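# Move the blue carton from the wall shelf to the desk

## Task

Pull the blue carton out of the line of cartons on the wall-mounted shelf and set it down on the desk. Every brown carton has to finish exactly where it was, neither displaced nor rotated. If the robot tips over or finishes leaning, the task fails. The carton must rest on the desk by itself, not held there by the robot. Finally open the gripper and move the robot away.

## Robot and tools

Robot: TidyBot++, a mobile base 0.54 m long, 0.50 m wide and 0.38 m tall on four driven casters. On top sits one seven-joint arm with a two-finger gripper. The shoulder is 0.12 m ahead of the base centre and 0.68 m above the floor. Cameras: base_camera and wrist_camera (the latter sees along the hand's pointing direction). The arm begins folded with the hand down; folded, the hand reaches up to 0.08 m past the base front and the elbow up to 1.15 m high.

Frames: base frame has its origin on the floor below the base centre, x forward, y left, z up. hand_pose is reported in this frame and marks the point between the finger pads; its z axis runs out along the fingers, its y axis is the direction the fingers open and close. The odometry frame is the base frame as it was at scene start. base_odometry heading is positive leftward, range -3.142 to 3.142, and counts wheel rotation only, so slip looks like travel; it can drift a few cm and degrees over many moves. base_tilt is in degrees, forward and right positive.

execute_actions: arguments actions (a list holding one action, or empty to just read state) and cameras (list of base_camera, wrist_camera or all; omitted/null/all gives every camera, [] gives none; a bad name refuses the call). An action may contain base, joints, and optionally speeds; its motions begin at once and may finish at different times. Any unknown key or out-of-range number refuses the whole call with no motion.
- base: exactly one relative offset from where the base last reported itself: translate_m (metres, forward positive, -2 to 2), strafe_m (metres, left positive, -2 to 2) or rotate_rad (radians, counter-clockwise from above positive, -6.3 to 6.3). No turning during translate or strafe.
- joints: absolute targets keyed by name, radians except gripper. joint_1_rad any angle (whole arm about vertical; positive is clockwise from above, opposite to heading). joint_2_rad -2.249 to 2.249 (shoulder). joint_3_rad any angle (upper arm roll; from 3.14, positive swings a forward-bent forearm to the right). joint_4_rad -2.579 to 2.579 (elbow). joint_5_rad any angle (forearm roll; positive swings a forward-bent hand right). joint_6_rad -2.099 to 2.099 (wrist). joint_7_rad any angle (hand roll; hand down, positive is counter-clockwise from above, at 1.57 fingers open left-right). gripper_pos 0 (open) to 1 (closed). Done tolerances: ±0.039 for joints 1-4, ±0.056 for 5-7, ±0.03 gripper. Unbounded joints go the short way; turn in steps below half a revolution. Omitted joints or base may keep driving toward old targets.
- speeds: caps for this action only: translate_m and strafe_m 0.05-0.5 m/s, rotate_rad 0.1-1.57 rad/s (maxima are defaults). A base move needing over 8.667 s is refused; an action cannot run past 15 s. Arm joints move up to 1.39 rad/s (1.22 for joints 5-7).
Example: {"base": {"rotate_rad": 0.3}, "joints": {"joint_1_rad": 0.0}}

wait: seconds (0 to 10); nothing new is commanded, state and images come back. zoom_image: camera (base_camera or wrist_camera) and region [x0, y0, x1, y1] in pixels of that camera's latest full image, top-left origin, at most 504x504. finished_scene: scene (integer) ends the scene permanently after the last command is held; it reports success and gives the next task.

Arm geometry: upper arm 0.42 m, forearm 0.31 m, hand 0.31 m to the hand point. With joint_1_rad 0, joint_3_rad 3.14, joint_5_rad 0 the arm stays in the base's x-z plane; angles from vertical (forward positive) are upper = j2, forearm = j2 - j4, hand = j2 - j4 - j6. Forward reach from the shoulder is the sum of length*sin(angle), height the sum of length*cos(angle). A downward hand reaches at most about 0.94 m high, and only near the base.

Gripper: pad gap roughly 85*(1 - gripper_pos) mm (up to 3 mm more mid-stroke). Closed fingertips sit about 20 mm beyond the hand point. At 1 the fingers squeeze about 96-120 N each; done means empty, off_target means an object stopped them at the shown reading.

Results: a pictures line lists image order. base_status and joint_status per motion: done, off_target (resting away, maybe still pushing), contact_stop or time_out (target dropped, holds in place), not_followed (a self-collision check withheld arm targets; see the joint command not followed and cause: lines; gripper still acts; targets may be retried until valid ones come). A blocked base pushes until timeout and may still claim done. on_its_own lists uncommanded motion. motor_effort is percent of maximum, positive toward higher joint values, peak in brackets; readings carry bias and noise. ARM HIT means a hard hit on the base or the arm itself; nothing prevents hitting the base.

Accuracy: friction leaves joints slightly off while reporting done; repeating a target does nothing. Correct by sending last command + (wanted - read). The hand is often 1-2 cm off, and hand_pose itself can be; trust the images. Holding a load makes the arm sag (unweighted); do not command the read angle while holding, use the correction instead.

Hazards: torque sensors fault at 104.5 N m (joints 1-4, warning 56.7) or 51.3 N m (joints 5-7, warning 29.4); the arm and gripper then freeze 10 s and the rest of the call is skipped, the base continues. Motor max torque about 54 N m (34 for 5-7). Motors heat while holding loads: MOTOR HOT from 60 °C, OVER-TEMPERATURE FAULT at 75 °C with the arm sinking and keys reading limit_stop_at_motor_heat (resend targets). Driving while the arm is snagged above about 0.8 m, or pushing sideways on a raised hand, can tip the robot; retract the arm or back off to level it. Between calls the robot holds the last command. Avoid drops, slips, slams and hard pushes; occasionally a loose object is nudged by something outside the robot.

Each tool is called after "Emit:" as name(argument=value, ...) on one line, values as JSON.

## Session

Emit:
execute_actions(actions=[])

Scene clock: 0.00 s.
base_odometry: x=+0.000 y=+0.000 heading=+0.000 (m, m, rad; odometry frame)
base_tilt: forward=-0.1 right=-0.4 (deg)
base_status: not commanded
joint_positions: joint_1_rad=+0.043 joint_2_rad=-0.389 joint_3_rad=+3.085 joint_4_rad=-2.552 joint_5_rad=+0.041 joint_6_rad=-0.896 joint_7_rad=+1.582 gripper_pos=+0.000
joint_status: not commanded
motor_effort: joint_1_rad=+0 joint_2_rad=-2 joint_3_rad=+0 joint_4_rad=+19 joint_5_rad=+1 joint_6_rad=+1 joint_7_rad=+0 (%)
hand_pose: x=+0.2456 y=-0.0095 z=+0.5856 quat_wxyz=(+0.027, +0.999, +0.023, +0.041) (m; base frame)
pictures: base_camera, wrist_camera
Images, in order (width x height): base_camera 644x364, wrist_camera 644x476.

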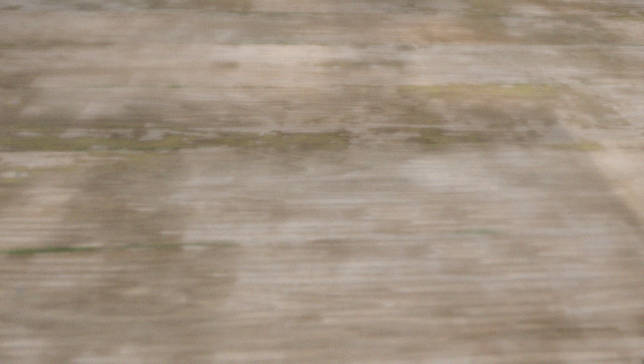

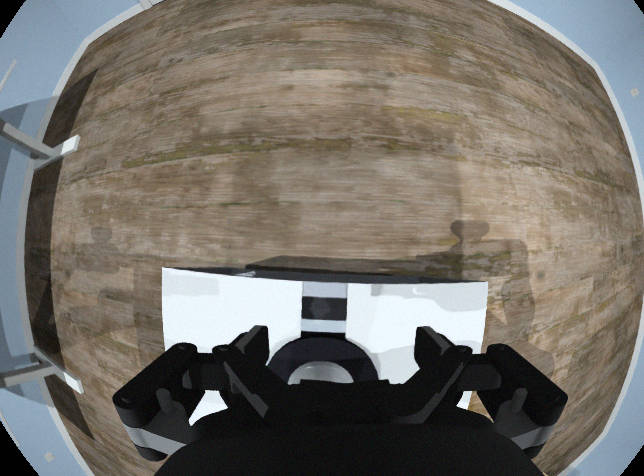

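Emit:
execute_actions(actions=[{"joints":{"joint_6_rad":0.59,"joint_1_rad":0,"joint_3_rad":3.14,"joint_5_rad":0}}])

Scene clock: 1.97 s.
base_odometry: x=+0.000 y=+0.000 heading=+0.000 (m, m, rad; odometry frame)
base_tilt: forward=-0.1 right=-0.4 (deg)
base_status: not commanded
joint_positions: joint_1_rad=+0.024 joint_2_rad=-0.389 joint_3_rad=+3.121 joint_4_rad=-2.551 joint_5_rad=+0.026 joint_6_rad=+0.587 joint_7_rad=+1.582 gripper_pos=+0.000
joint_status: all done
motor_effort: joint_1_rad=+0(1) joint_2_rad=-5(5) joint_3_rad=-1(0) joint_4_rad=+20(20) joint_5_rad=+0(2) joint_6_rad=+6(8) joint_7_rad=+1(0) (%)
hand_pose: x=+0.5315 y=+0.0058 z=+0.8949 quat_wxyz=(+0.011, +0.708, +0.018, +0.706) (m; base frame)
pictures: base_camera, wrist_camera
Images, in order (width x height): base_camera 644x364, wrist_camera 644x476.

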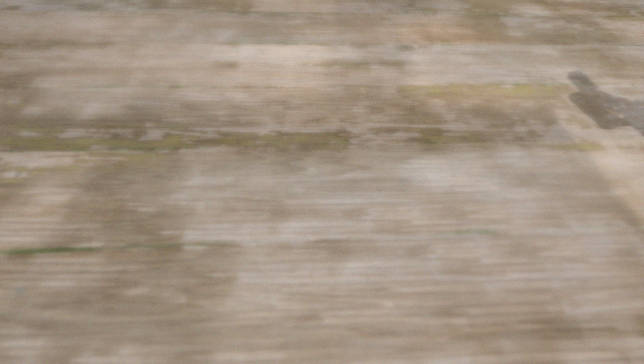

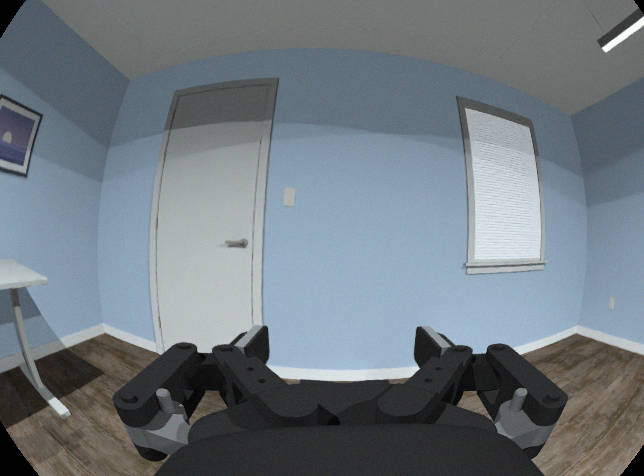

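Emit:
execute_actions(actions=[{"base":{"rotate_rad":-1.8}}])

Scene clock: 4.57 s.
base_odometry: x=+0.000 y=+0.000 heading=-1.798 (m, m, rad; odometry frame)
base_tilt: forward=-0.1 right=-0.4 (deg)
base_status: done
joint_positions: joint_1_rad=+0.019 joint_2_rad=-0.389 joint_3_rad=+3.127 joint_4_rad=-2.551 joint_5_rad=+0.023 joint_6_rad=+0.587 joint_7_rad=+1.582 gripper_pos=+0.000
joint_status: not commanded
motor_effort: joint_1_rad=+0(1) joint_2_rad=-5(6) joint_3_rad=+0(2) joint_4_rad=+20(20) joint_5_rad=+2(0) joint_6_rad=+7(7) joint_7_rad=+1(0) (%)
hand_pose: x=+0.5316 y=+0.0043 z=+0.8950 quat_wxyz=(+0.010, +0.708, +0.015, +0.706) (m; base frame)
pictures: base_camera, wrist_camera
Images, in order (width x height): base_camera 644x364, wrist_camera 644x476.

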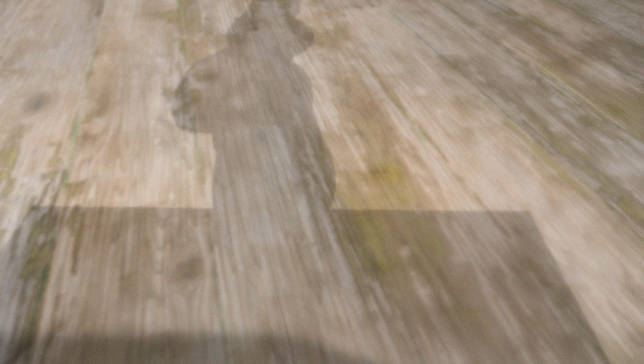

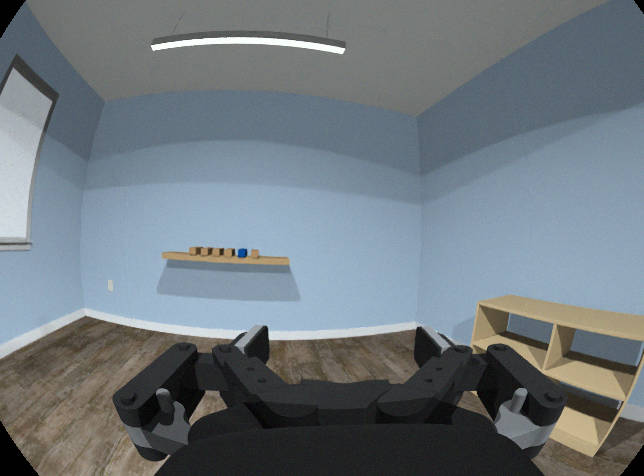

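Emit:
execute_actions(actions=[{"base":{"rotate_rad":0.3}}])

Emit:
execute_actions(actions=[{"base":{"translate_m":1.0}}])

Scene clock: 6.03 s.
base_odometry: x=+0.000 y=+0.000 heading=-1.500 (m, m, rad; odometry frame)
base_tilt: forward=-0.1 right=-0.3 (deg)
base_status: done
joint_positions: joint_1_rad=+0.016 joint_2_rad=-0.389 joint_3_rad=+3.127 joint_4_rad=-2.551 joint_5_rad=+0.023 joint_6_rad=+0.587 joint_7_rad=+1.582 gripper_pos=+0.000
joint_status: not commanded
motor_effort: joint_1_rad=+0(1) joint_2_rad=-5(5) joint_3_rad=+0(1) joint_4_rad=+20(20) joint_5_rad=+1(1) joint_6_rad=+7(7) joint_7_rad=+0(0) (%)
hand_pose: x=+0.5316 y=+0.0053 z=+0.8950 quat_wxyz=(+0.009, +0.708, +0.016, +0.706) (m; base frame)
pictures: base_camera, wrist_camera
Images, in order (width x height): base_camera 644x364, wrist_camera 644x476.

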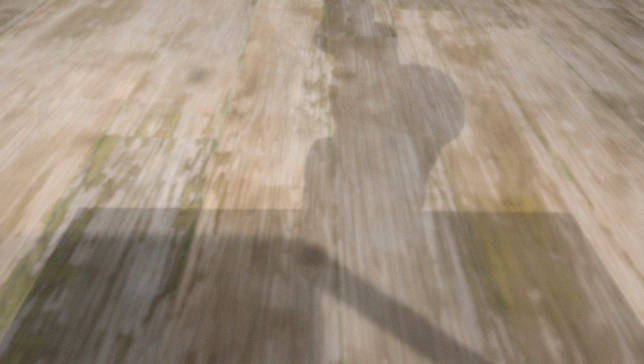

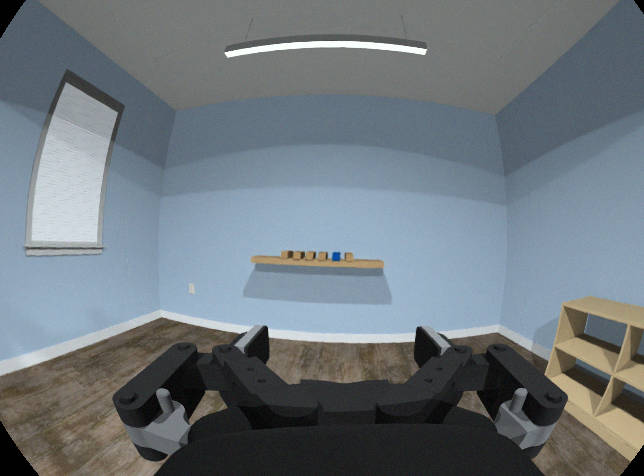

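Scene clock: 9.43 s.
base_odometry: x=+0.069 y=-0.998 heading=-1.501 (m, m, rad; odometry frame)
base_tilt: forward=-0.1 right=-0.4 (deg)
base_status: done
joint_positions: joint_1_rad=+0.016 joint_2_rad=-0.389 joint_3_rad=+3.128 joint_4_rad=-2.551 joint_5_rad=+0.023 joint_6_rad=+0.587 joint_7_rad=+1.582 gripper_pos=+0.000
joint_status: not commanded
motor_effort: joint_1_rad=+0(1) joint_2_rad=-5(8) joint_3_rad=-1(0) joint_4_rad=+19(21) joint_5_rad=+1(1) joint_6_rad=+7(8) joint_7_rad=+0(0) (%)
hand_pose: x=+0.5316 y=+0.0052 z=+0.8950 quat_wxyz=(+0.009, +0.708, +0.016, +0.706) (m; base frame)
pictures: base_camera, wrist_camera
Images, in order (width x height): base_camera 644x364, wrist_camera 644x476.

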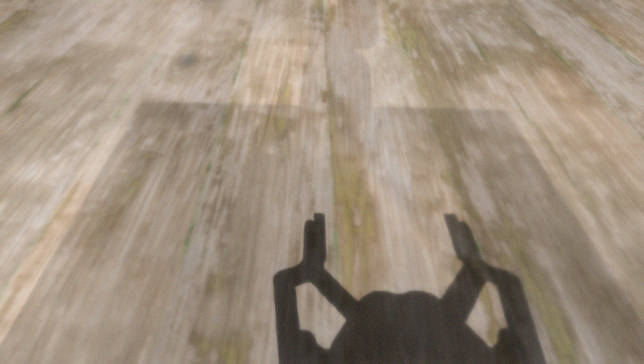

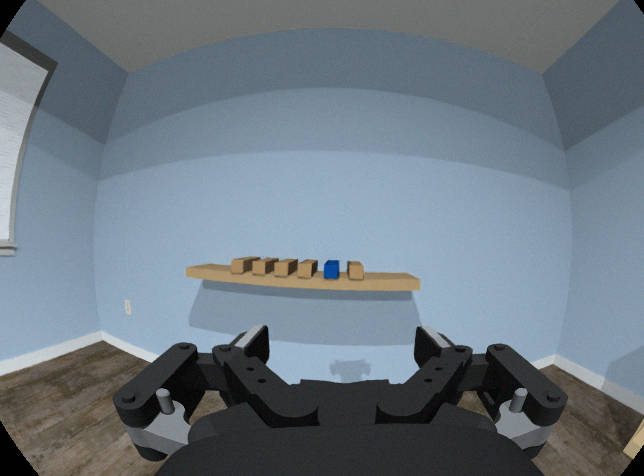

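Emit:
execute_actions(actions=[{"base":{"translate_m":0.6},"joints":{"joint_1_rad":-0.016,"joint_3_rad":3.154,"joint_5_rad":-0.023,"joint_7_rad":1.55}}])

Scene clock: 12.37 s.
base_odometry: x=+0.109 y=-1.597 heading=-1.502 (m, m, rad; odometry frame)
base_tilt: forward=+0.0 right=-0.4 (deg)
base_status: done
joint_positions: joint_1_rad=+0.002 joint_2_rad=-0.389 joint_3_rad=+3.139 joint_4_rad=-2.551 joint_5_rad=+0.001 joint_6_rad=+0.587 joint_7_rad=+1.574 gripper_pos=+0.000
joint_status: all done
motor_effort: joint_1_rad=+0(1) joint_2_rad=-4(7) joint_3_rad=+0(1) joint_4_rad=+20(21) joint_5_rad=+1(1) joint_6_rad=+6(7) joint_7_rad=+0(0) (%)
hand_pose: x=+0.5317 y=+0.0020 z=+0.8951 quat_wxyz=(+0.001, +0.708, +0.002, +0.706) (m; base frame)
pictures: base_camera, wrist_camera
Images, in order (width x height): base_camera 644x364, wrist_camera 644x476.

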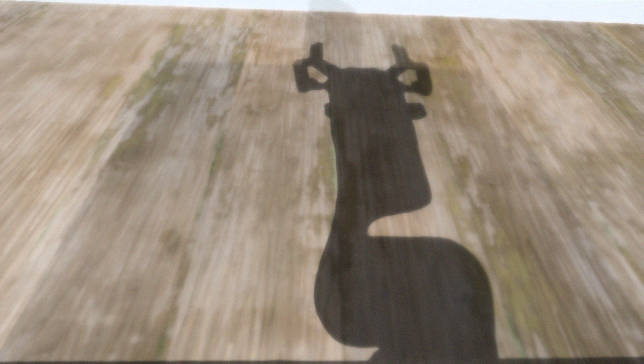

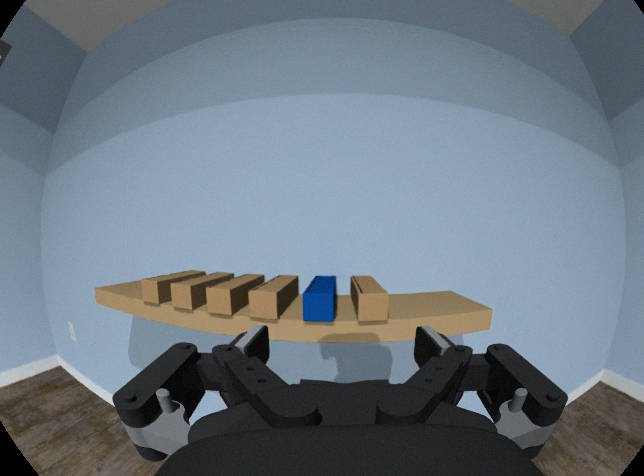

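Emit:
zoom_image(camera="wrist_camera", region=[230, 230, 450, 380])

Region (230, 230, 450, 380) of wrist_camera's 644x476 image, scaled by 2.291; it fills the top 344 rows of this view, and the rest is white.

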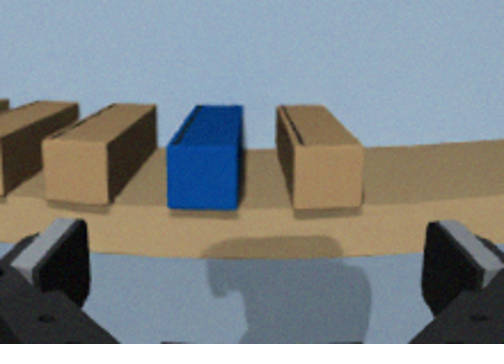

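Emit:
execute_actions(actions=[{"base":{"strafe_m":0.045},"joints":{"joint_2_rad":0.13,"joint_4_rad":-2.5,"joint_6_rad":1.059,"gripper_pos":0.08}}])

Emit:
execute_actions(actions=[{"base":{"translate_m":0.15}}])

Scene clock: 15.57 s.
base_odometry: x=+0.154 y=-1.594 heading=-1.503 (m, m, rad; odometry frame)
base_tilt: forward=-0.1 right=-0.4 (deg)
base_status: done
joint_positions: joint_1_rad=+0.001 joint_2_rad=+0.114 joint_3_rad=+3.141 joint_4_rad=-2.512 joint_5_rad=+0.000 joint_6_rad=+1.037 joint_7_rad=+1.574 gripper_pos=+0.080
joint_status: all done
motor_effort: joint_1_rad=+0(1) joint_2_rad=-17(18) joint_3_rad=-1(1) joint_4_rad=+14(20) joint_5_rad=+1(1) joint_6_rad=+7(7) joint_7_rad=+0(0) (%)
hand_pose: x=+0.6332 y=+0.0010 z=+0.8205 quat_wxyz=(+0.001, +0.714, +0.001, +0.700) (m; base frame)
pictures: base_camera, wrist_camera
Images, in order (width x height): base_camera 644x364, wrist_camera 644x476.

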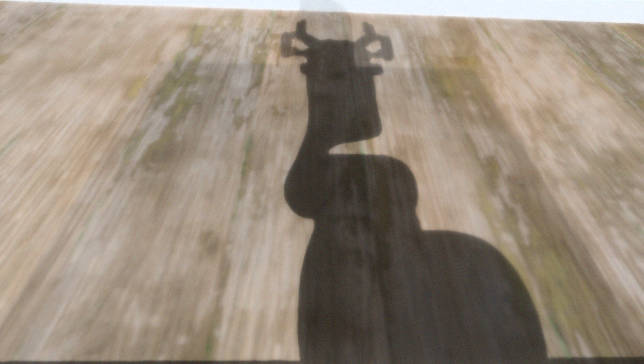

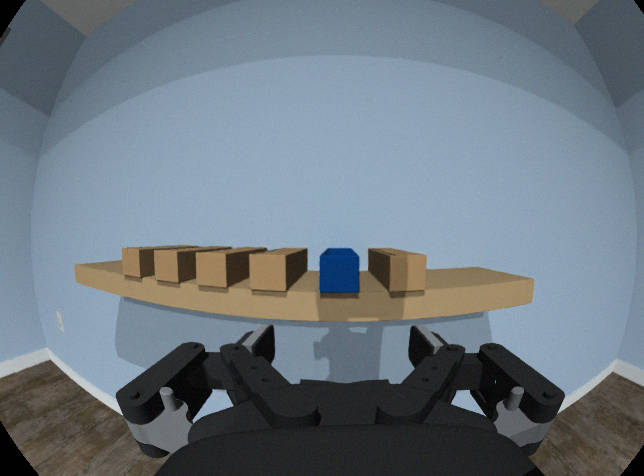

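Scene clock: 17.03 s.
base_odometry: x=+0.165 y=-1.744 heading=-1.502 (m, m, rad; odometry frame)
base_tilt: forward=+0.0 right=-0.4 (deg)
base_status: done
joint_positions: joint_1_rad=+0.001 joint_2_rad=+0.121 joint_3_rad=+3.141 joint_4_rad=-2.505 joint_5_rad=+0.000 joint_6_rad=+1.039 joint_7_rad=+1.574 gripper_pos=+0.080
joint_status: not commanded
motor_effort: joint_1_rad=+0(1) joint_2_rad=-17(20) joint_3_rad=+0(1) joint_4_rad=+14(15) joint_5_rad=+0(1) joint_6_rad=+7(7) joint_7_rad=+1(0) (%)
hand_pose: x=+0.6360 y=+0.0010 z=+0.8210 quat_wxyz=(+0.001, +0.713, +0.001, +0.701) (m; base frame)
pictures: base_camera, wrist_camera
Images, in order (width x height): base_camera 644x364, wrist_camera 644x476.

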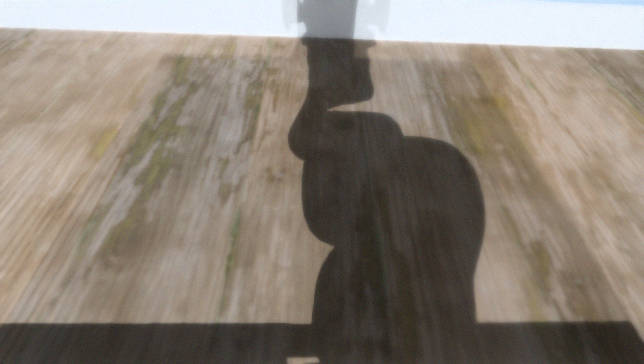

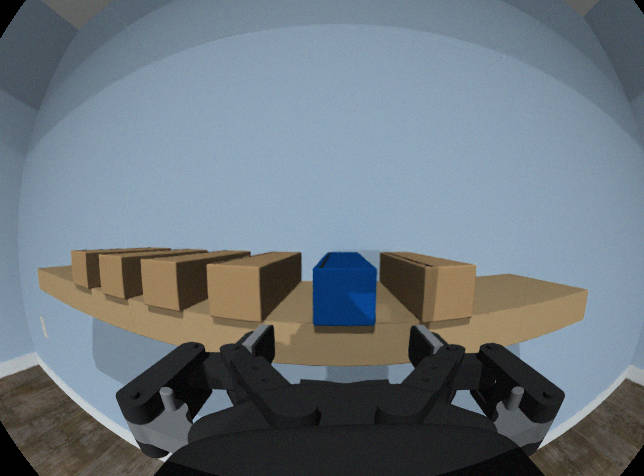

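Emit:
zoom_image(camera="wrist_camera", region=[200, 220, 480, 400])

Region (200, 220, 480, 400) of wrist_camera's 644x476 image, scaled by 1.800; it fills the top 324 rows of this view, and the rest is white.

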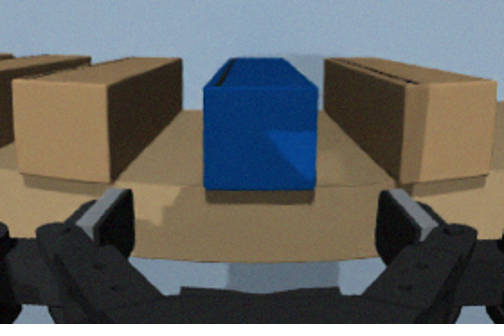

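Emit:
execute_actions(actions=[{"base":{"translate_m":0.09},"joints":{"joint_6_rad":1.085}}], cameras=["wrist_camera"])

Emit:
zoom_image(camera="wrist_camera", region=[170, 220, 510, 420])

Scene clock: 19.23 s.
base_odometry: x=+0.171 y=-1.834 heading=-1.502 (m, m, rad; odometry frame)
base_tilt: forward=-0.1 right=-0.4 (deg)
base_status: done
joint_positions: joint_1_rad=+0.001 joint_2_rad=+0.124 joint_3_rad=+3.141 joint_4_rad=-2.502 joint_5_rad=+0.000 joint_6_rad=+1.066 joint_7_rad=+1.574 gripper_pos=+0.080
joint_status: all done
motor_effort: joint_1_rad=+0(2) joint_2_rad=-17(21) joint_3_rad=-1(1) joint_4_rad=+15(16) joint_5_rad=+1(0) joint_6_rad=+7(7) joint_7_rad=+0(0) (%)
hand_pose: x=+0.6372 y=+0.0010 z=+0.8291 quat_wxyz=(+0.001, +0.703, +0.001, +0.711) (m; base frame)
pictures: wrist_camera
Images, in order (width x height): wrist_camera 644x476.

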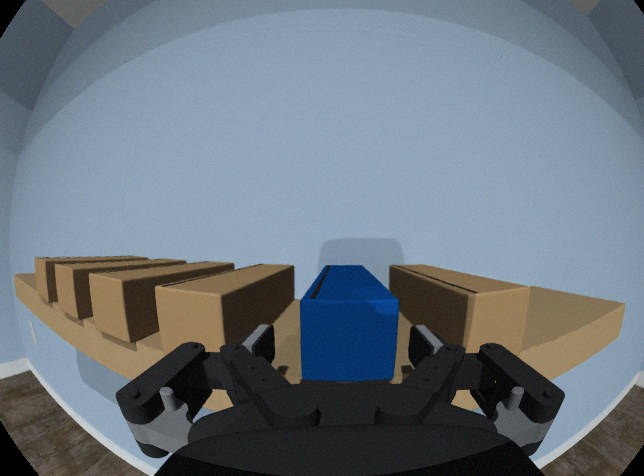

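Region (170, 220, 510, 420) of wrist_camera's 644x476 image, scaled by 1.482; it fills the top 296 rows of this view, and the rest is white.

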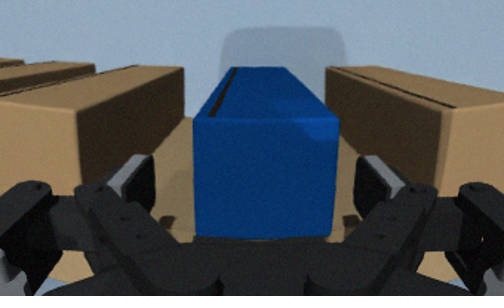

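Emit:
execute_actions(actions=[{"base":{"strafe_m":-0.006}}], cameras=["wrist_camera"])

Scene clock: 20.07 s.
base_odometry: x=+0.166 y=-1.834 heading=-1.502 (m, m, rad; odometry frame)
base_tilt: forward=-0.1 right=-0.4 (deg)
base_status: done
joint_positions: joint_1_rad=+0.000 joint_2_rad=+0.124 joint_3_rad=+3.141 joint_4_rad=-2.502 joint_5_rad=-0.001 joint_6_rad=+1.066 joint_7_rad=+1.574 gripper_pos=+0.080
joint_status: not commanded
motor_effort: joint_1_rad=+0(2) joint_2_rad=-18(18) joint_3_rad=-1(1) joint_4_rad=+15(15) joint_5_rad=+1(1) joint_6_rad=+7(7) joint_7_rad=+0(0) (%)
hand_pose: x=+0.6372 y=+0.0011 z=+0.8291 quat_wxyz=(+0.001, +0.703, +0.001, +0.711) (m; base frame)
pictures: wrist_camera
Images, in order (width x height): wrist_camera 644x476.

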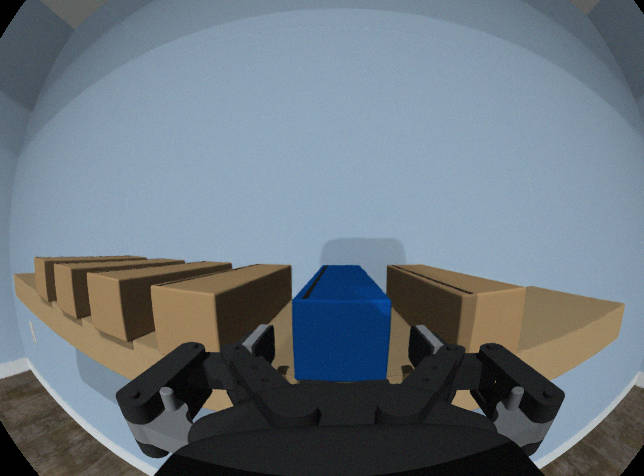

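Emit:
execute_actions(actions=[{"base":{"translate_m":0.06},"speeds":{"translate_m":0.15}}], cameras=["wrist_camera"])

Scene clock: 21.30 s.
base_odometry: x=+0.169 y=-1.894 heading=-1.502 (m, m, rad; odometry frame)
base_tilt: forward=+0.0 right=-0.4 (deg)
base_status: done
joint_positions: joint_1_rad=+0.000 joint_2_rad=+0.125 joint_3_rad=+3.141 joint_4_rad=-2.502 joint_5_rad=-0.001 joint_6_rad=+1.066 joint_7_rad=+1.574 gripper_pos=+0.080
joint_status: not commanded
motor_effort: joint_1_rad=+0(2) joint_2_rad=-17(20) joint_3_rad=-2(1) joint_4_rad=+14(16) joint_5_rad=+1(0) joint_6_rad=+6(7) joint_7_rad=+0(1) (%)
hand_pose: x=+0.6374 y=+0.0010 z=+0.8290 quat_wxyz=(+0.001, +0.703, +0.000, +0.711) (m; base frame)
pictures: wrist_camera
Images, in order (width x height): wrist_camera 644x476.

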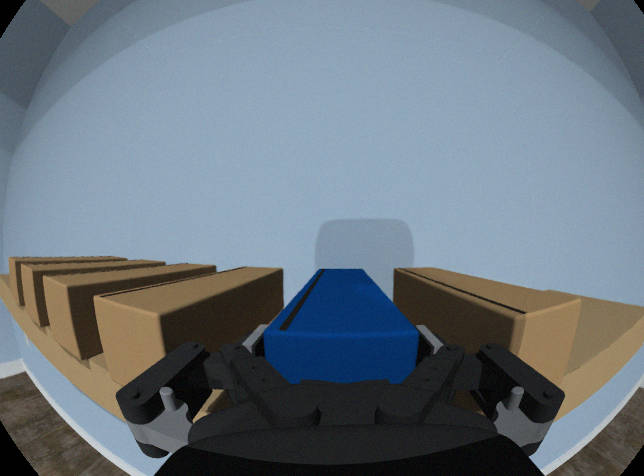

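Emit:
execute_actions(actions=[{"joints":{"gripper_pos":1}}], cameras=["wrist_camera"])

Emit:
execute_actions(actions=[{"joints":{"joint_2_rad":0.04,"joint_6_rad":1.02}}], cameras=["wrist_camera"])

Scene clock: 22.57 s.
base_odometry: x=+0.169 y=-1.894 heading=-1.502 (m, m, rad; odometry frame)
base_tilt: forward=-0.1 right=-0.4 (deg)
base_status: not commanded
joint_positions: joint_1_rad=+0.000 joint_2_rad=+0.124 joint_3_rad=+3.141 joint_4_rad=-2.504 joint_5_rad=-0.001 joint_6_rad=+1.068 joint_7_rad=+1.574 gripper_pos=+0.322
joint_status: gripper_pos off_target (ended at +0.322, target +1.000)
motor_effort: joint_1_rad=+0(1) joint_2_rad=-17(18) joint_3_rad=+0(0) joint_4_rad=+16(18) joint_5_rad=+0(0) joint_6_rad=+7(7) joint_7_rad=+0(0) (%)
hand_pose: x=+0.6369 y=+0.0010 z=+0.8290 quat_wxyz=(+0.001, +0.703, +0.000, +0.711) (m; base frame)
pictures: wrist_camera
Images, in order (width x height): wrist_camera 644x476.

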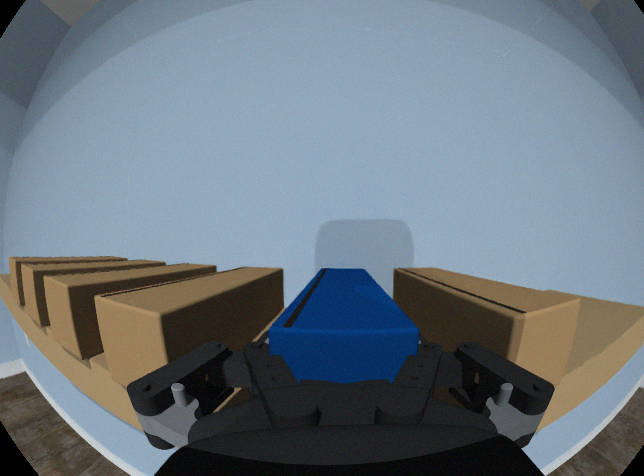

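Scene clock: 23.47 s.
base_odometry: x=+0.169 y=-1.894 heading=-1.502 (m, m, rad; odometry frame)
base_tilt: forward=-0.1 right=-0.4 (deg)
base_status: not commanded
joint_positions: joint_1_rad=+0.000 joint_2_rad=+0.055 joint_3_rad=+3.141 joint_4_rad=-2.504 joint_5_rad=-0.001 joint_6_rad=+1.040 joint_7_rad=+1.574 gripper_pos=+0.322
joint_status: all done
motor_effort: joint_1_rad=+0(0) joint_2_rad=-17(20) joint_3_rad=+0(1) joint_4_rad=+16(16) joint_5_rad=+1(1) joint_6_rad=+7(8) joint_7_rad=+1(0) (%)
hand_pose: x=+0.6261 y=+0.0010 z=+0.8554 quat_wxyz=(+0.001, +0.689, +0.000, +0.725) (m; base frame)
pictures: wrist_camera
Images, in order (width x height): wrist_camera 644x476.

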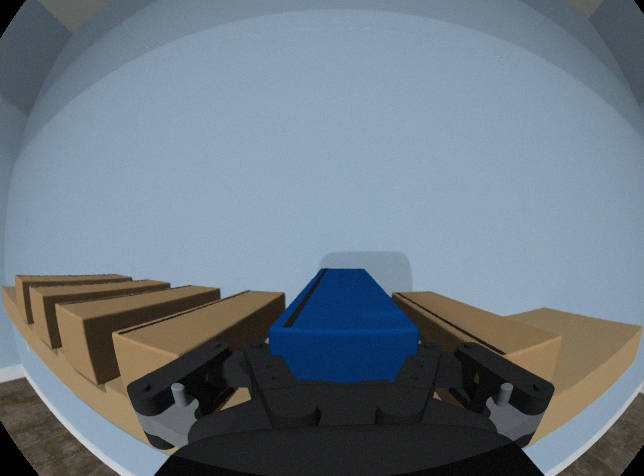

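Emit:
execute_actions(actions=[{"base":{"translate_m":-1.9}}], cameras=["wrist_camera"])

Emit:
execute_actions(actions=[{"base":{"rotate_rad":3.14},"speeds":{"rotate_rad":1.3}}])

Scene clock: 29.13 s.
base_odometry: x=+0.038 y=+0.002 heading=-1.502 (m, m, rad; odometry frame)
base_tilt: forward=-0.1 right=-0.4 (deg)
base_status: done
joint_positions: joint_1_rad=-0.001 joint_2_rad=+0.052 joint_3_rad=+3.142 joint_4_rad=-2.503 joint_5_rad=-0.003 joint_6_rad=+1.037 joint_7_rad=+1.574 gripper_pos=+0.322
joint_status: not commanded
motor_effort: joint_1_rad=+0(2) joint_2_rad=-17(19) joint_3_rad=-1(1) joint_4_rad=+16(17) joint_5_rad=+0(2) joint_6_rad=+7(8) joint_7_rad=+0(0) (%)
hand_pose: x=+0.6258 y=+0.0006 z=+0.8569 quat_wxyz=(+0.001, +0.688, +0.000, +0.726) (m; base frame)
pictures: wrist_camera
Images, in order (width x height): wrist_camera 644x476.

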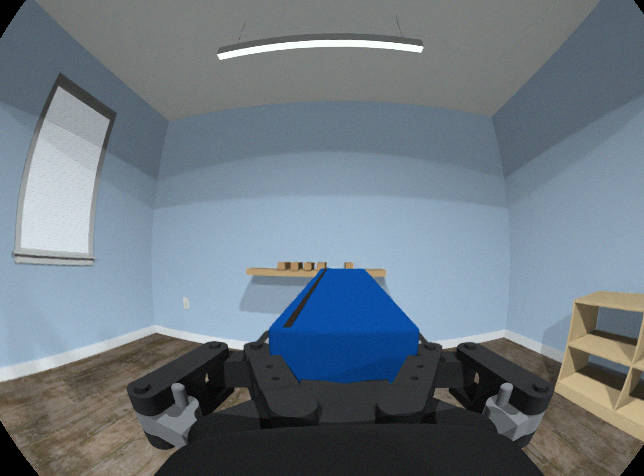

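Scene clock: 32.67 s.
base_odometry: x=+0.038 y=+0.001 heading=+1.637 (m, m, rad; odometry frame)
base_tilt: forward=-0.2 right=-0.3 (deg)
base_status: done
joint_positions: joint_1_rad=-0.003 joint_2_rad=+0.052 joint_3_rad=+3.145 joint_4_rad=-2.503 joint_5_rad=-0.004 joint_6_rad=+1.037 joint_7_rad=+1.574 gripper_pos=+0.322
joint_status: not commanded
motor_effort: joint_1_rad=+0(3) joint_2_rad=-16(18) joint_3_rad=-1(3) joint_4_rad=+16(16) joint_5_rad=+1(2) joint_6_rad=+7(7) joint_7_rad=+0(0) (%)
hand_pose: x=+0.6258 y=+0.0003 z=+0.8569 quat_wxyz=(+0.002, +0.688, -0.001, +0.726) (m; base frame)
pictures: base_camera, wrist_camera
Images, in order (width x height): base_camera 644x364, wrist_camera 644x476.

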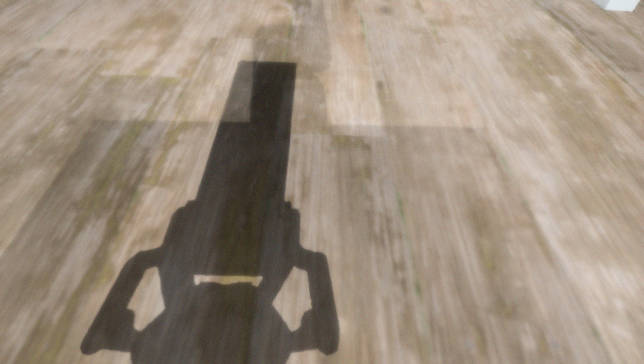

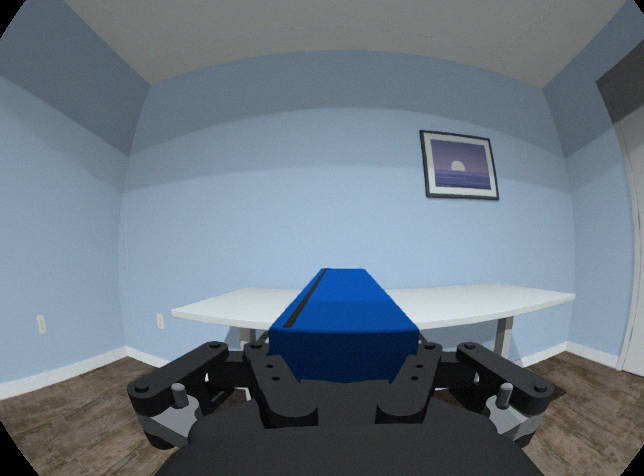

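Emit:
execute_actions(actions=[{"base":{"translate_m":0.45}}])

Scene clock: 35.13 s.
base_odometry: x=+0.008 y=+0.451 heading=+1.638 (m, m, rad; odometry frame)
base_tilt: forward=-0.1 right=-0.4 (deg)
base_status: done
joint_positions: joint_1_rad=-0.003 joint_2_rad=+0.050 joint_3_rad=+3.145 joint_4_rad=-2.502 joint_5_rad=-0.004 joint_6_rad=+1.037 joint_7_rad=+1.574 gripper_pos=+0.322
joint_status: not commanded
motor_effort: joint_1_rad=+0(1) joint_2_rad=-16(19) joint_3_rad=-1(0) joint_4_rad=+15(17) joint_5_rad=+1(0) joint_6_rad=+7(7) joint_7_rad=+1(0) (%)
hand_pose: x=+0.6257 y=+0.0003 z=+0.8577 quat_wxyz=(+0.002, +0.687, -0.001, +0.726) (m; base frame)
pictures: base_camera, wrist_camera
Images, in order (width x height): base_camera 644x364, wrist_camera 644x476.

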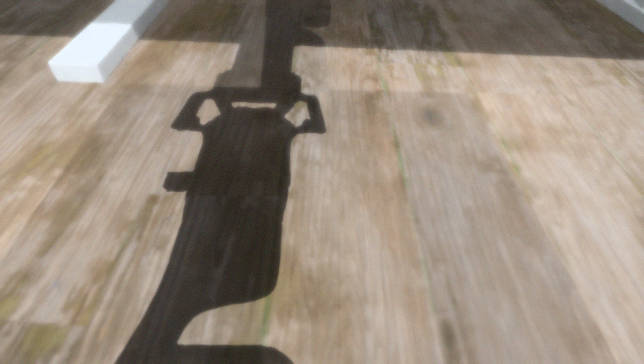

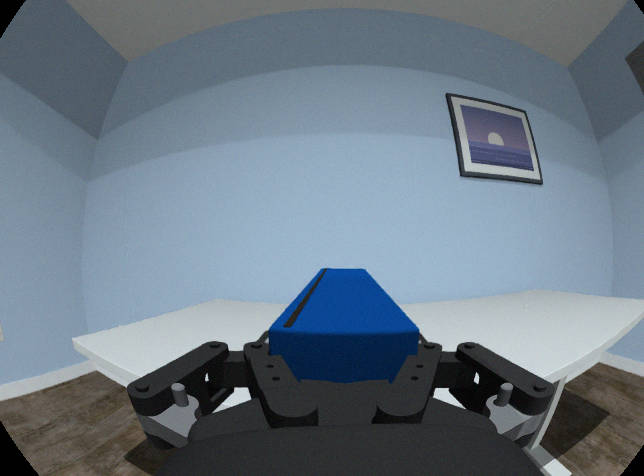

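Emit:
execute_actions(actions=[{"base":{"translate_m":0.19},"joints":{"joint_2_rad":0.40,"joint_4_rad":-2.3,"joint_6_rad":1.15}}])

Scene clock: 37.47 s.
base_odometry: x=-0.006 y=+0.640 heading=+1.639 (m, m, rad; odometry frame)
base_tilt: forward=-0.1 right=-0.4 (deg)
base_status: done
joint_positions: joint_1_rad=-0.003 joint_2_rad=+0.398 joint_3_rad=+3.145 joint_4_rad=-2.310 joint_5_rad=-0.004 joint_6_rad=+1.125 joint_7_rad=+1.574 gripper_pos=+0.322
joint_status: all done
motor_effort: joint_1_rad=+0(1) joint_2_rad=-26(29) joint_3_rad=-1(2) joint_4_rad=+13(18) joint_5_rad=+1(1) joint_6_rad=+7(8) joint_7_rad=+0(0) (%)
hand_pose: x=+0.7254 y=+0.0005 z=+0.7808 quat_wxyz=(+0.002, +0.711, +0.000, +0.703) (m; base frame)
pictures: base_camera, wrist_camera
Images, in order (width x height): base_camera 644x364, wrist_camera 644x476.

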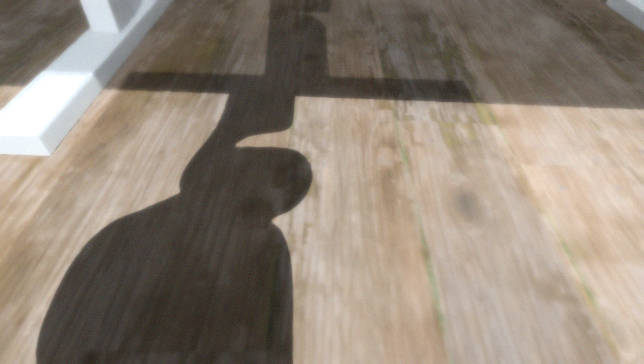

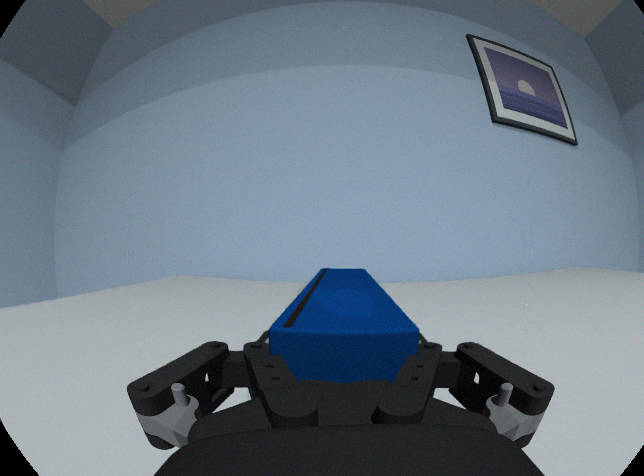

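Emit:
execute_actions(actions=[{"joints":{"joint_2_rad":0.45,"joint_6_rad":1.185}}], cameras=["wrist_camera"])

Scene clock: 38.60 s.
base_odometry: x=-0.006 y=+0.640 heading=+1.639 (m, m, rad; odometry frame)
base_tilt: forward=+0.0 right=-0.4 (deg)
base_status: not commanded
joint_positions: joint_1_rad=-0.003 joint_2_rad=+0.437 joint_3_rad=+3.145 joint_4_rad=-2.310 joint_5_rad=-0.004 joint_6_rad=+1.160 joint_7_rad=+1.574 gripper_pos=+0.322
joint_status: all done
motor_effort: joint_1_rad=+0(0) joint_2_rad=-27(28) joint_3_rad=+0(0) joint_4_rad=+13(14) joint_5_rad=+1(1) joint_6_rad=+7(7) joint_7_rad=+0(0) (%)
hand_pose: x=+0.7293 y=+0.0005 z=+0.7675 quat_wxyz=(+0.002, +0.713, +0.000, +0.701) (m; base frame)
pictures: wrist_camera
Images, in order (width x height): wrist_camera 644x476.

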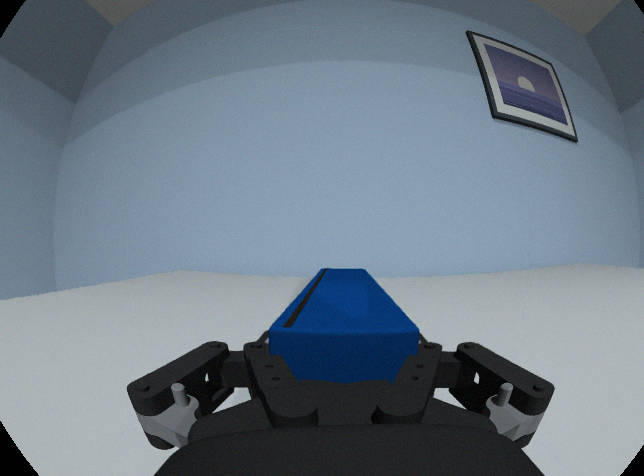

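Emit:
execute_actions(actions=[{"joints":{"joint_2_rad":0.48,"joint_6_rad":1.205}}], cameras=["wrist_camera"])

Scene clock: 39.47 s.
base_odometry: x=-0.006 y=+0.640 heading=+1.639 (m, m, rad; odometry frame)
base_tilt: forward=-0.1 right=-0.4 (deg)
base_status: not commanded
joint_positions: joint_1_rad=-0.003 joint_2_rad=+0.465 joint_3_rad=+3.145 joint_4_rad=-2.310 joint_5_rad=-0.004 joint_6_rad=+1.180 joint_7_rad=+1.574 gripper_pos=+0.322
joint_status: all done
motor_effort: joint_1_rad=+0(0) joint_2_rad=-28(29) joint_3_rad=-1(0) joint_4_rad=+12(14) joint_5_rad=+1(1) joint_6_rad=+7(7) joint_7_rad=+0(0) (%)
hand_pose: x=+0.7316 y=+0.0005 z=+0.7570 quat_wxyz=(+0.002, +0.715, +0.000, +0.699) (m; base frame)
pictures: wrist_camera
Images, in order (width x height): wrist_camera 644x476.

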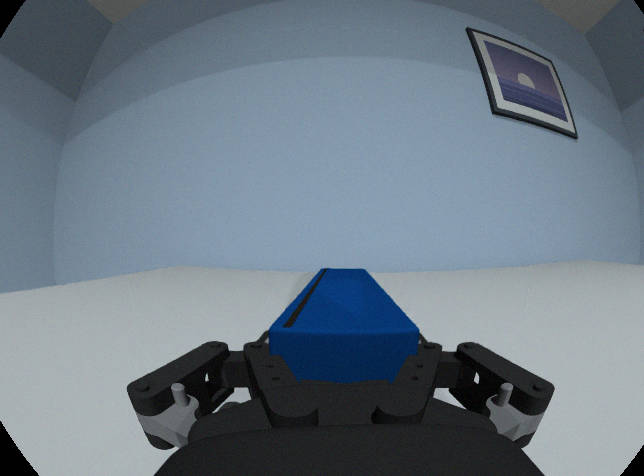

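No contact yet.

Emit:
execute_actions(actions=[{"joints":{"joint_2_rad":0.51,"joint_6_rad":1.23}}], cameras=["wrist_camera"])

Scene clock: 40.27 s.
base_odometry: x=-0.006 y=+0.640 heading=+1.639 (m, m, rad; odometry frame)
base_tilt: forward=-0.1 right=-0.4 (deg)
base_status: not commanded
joint_positions: joint_1_rad=-0.003 joint_2_rad=+0.489 joint_3_rad=+3.145 joint_4_rad=-2.309 joint_5_rad=-0.004 joint_6_rad=+1.212 joint_7_rad=+1.574 gripper_pos=+0.322
joint_status: all done
motor_effort: joint_1_rad=+0(0) joint_2_rad=-28(29) joint_3_rad=+0(0) joint_4_rad=+12(13) joint_5_rad=+1(1) joint_6_rad=+7(7) joint_7_rad=+1(0) (%)
hand_pose: x=+0.7337 y=+0.0005 z=+0.7526 quat_wxyz=(+0.002, +0.712, +0.000, +0.702) (m; base frame)
pictures: wrist_camera
Images, in order (width x height): wrist_camera 644x476.

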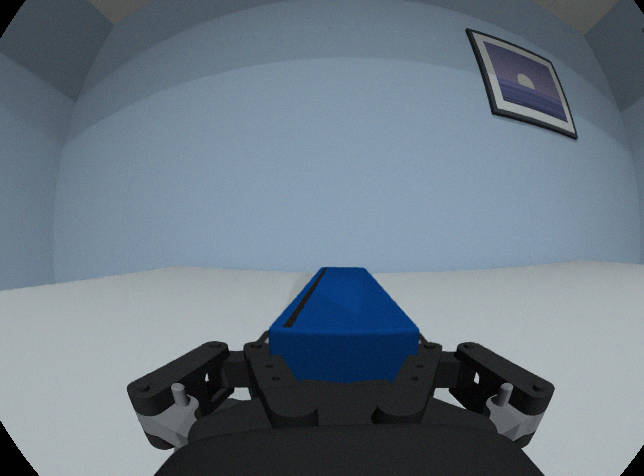

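Light contact now (j2 lagging, j6 leading). Release.

Emit:
execute_actions(actions=[{"joints":{"gripper_pos":0.05}}], cameras=["wrist_camera"])

Emit:
execute_actions(actions=[{"base":{"translate_m":-0.4},"joints":{"joint_2_rad":0.46}}], cameras=["wrist_camera"])

Scene clock: 41.50 s.
base_odometry: x=-0.006 y=+0.640 heading=+1.639 (m, m, rad; odometry frame)
base_tilt: forward=-0.1 right=-0.4 (deg)
base_status: not commanded
joint_positions: joint_1_rad=-0.003 joint_2_rad=+0.489 joint_3_rad=+3.145 joint_4_rad=-2.309 joint_5_rad=-0.004 joint_6_rad=+1.212 joint_7_rad=+1.574 gripper_pos=+0.050
joint_status: all done
motor_effort: joint_1_rad=+0(0) joint_2_rad=-28(28) joint_3_rad=-1(1) joint_4_rad=+12(12) joint_5_rad=+1(0) joint_6_rad=+7(7) joint_7_rad=+1(0) (%)
hand_pose: x=+0.7337 y=+0.0005 z=+0.7526 quat_wxyz=(+0.002, +0.712, +0.000, +0.702) (m; base frame)
pictures: wrist_camera
Images, in order (width x height): wrist_camera 644x476.

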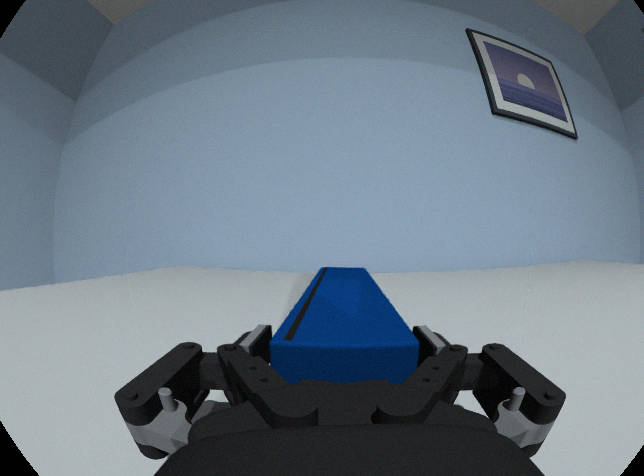

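Scene clock: 43.73 s.
base_odometry: x=+0.022 y=+0.241 heading=+1.640 (m, m, rad; odometry frame)
base_tilt: forward=-0.1 right=-0.4 (deg)
base_status: done
joint_positions: joint_1_rad=-0.004 joint_2_rad=+0.471 joint_3_rad=+3.145 joint_4_rad=-2.303 joint_5_rad=-0.005 joint_6_rad=+1.212 joint_7_rad=+1.574 gripper_pos=+0.050
joint_status: all done
motor_effort: joint_1_rad=+0(2) joint_2_rad=-28(30) joint_3_rad=-1(2) joint_4_rad=+12(13) joint_5_rad=+1(2) joint_6_rad=+7(7) joint_7_rad=+1(0) (%)
hand_pose: x=+0.7343 y=+0.0004 z=+0.7662 quat_wxyz=(+0.002, +0.704, -0.001, +0.710) (m; base frame)
pictures: wrist_camera
Images, in order (width x height): wrist_camera 644x476.

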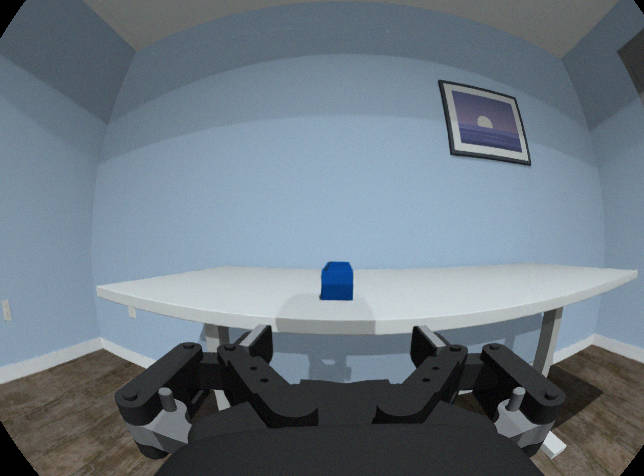

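Emit:
finished_scene(scene=1)

The scene is finished: the task was done.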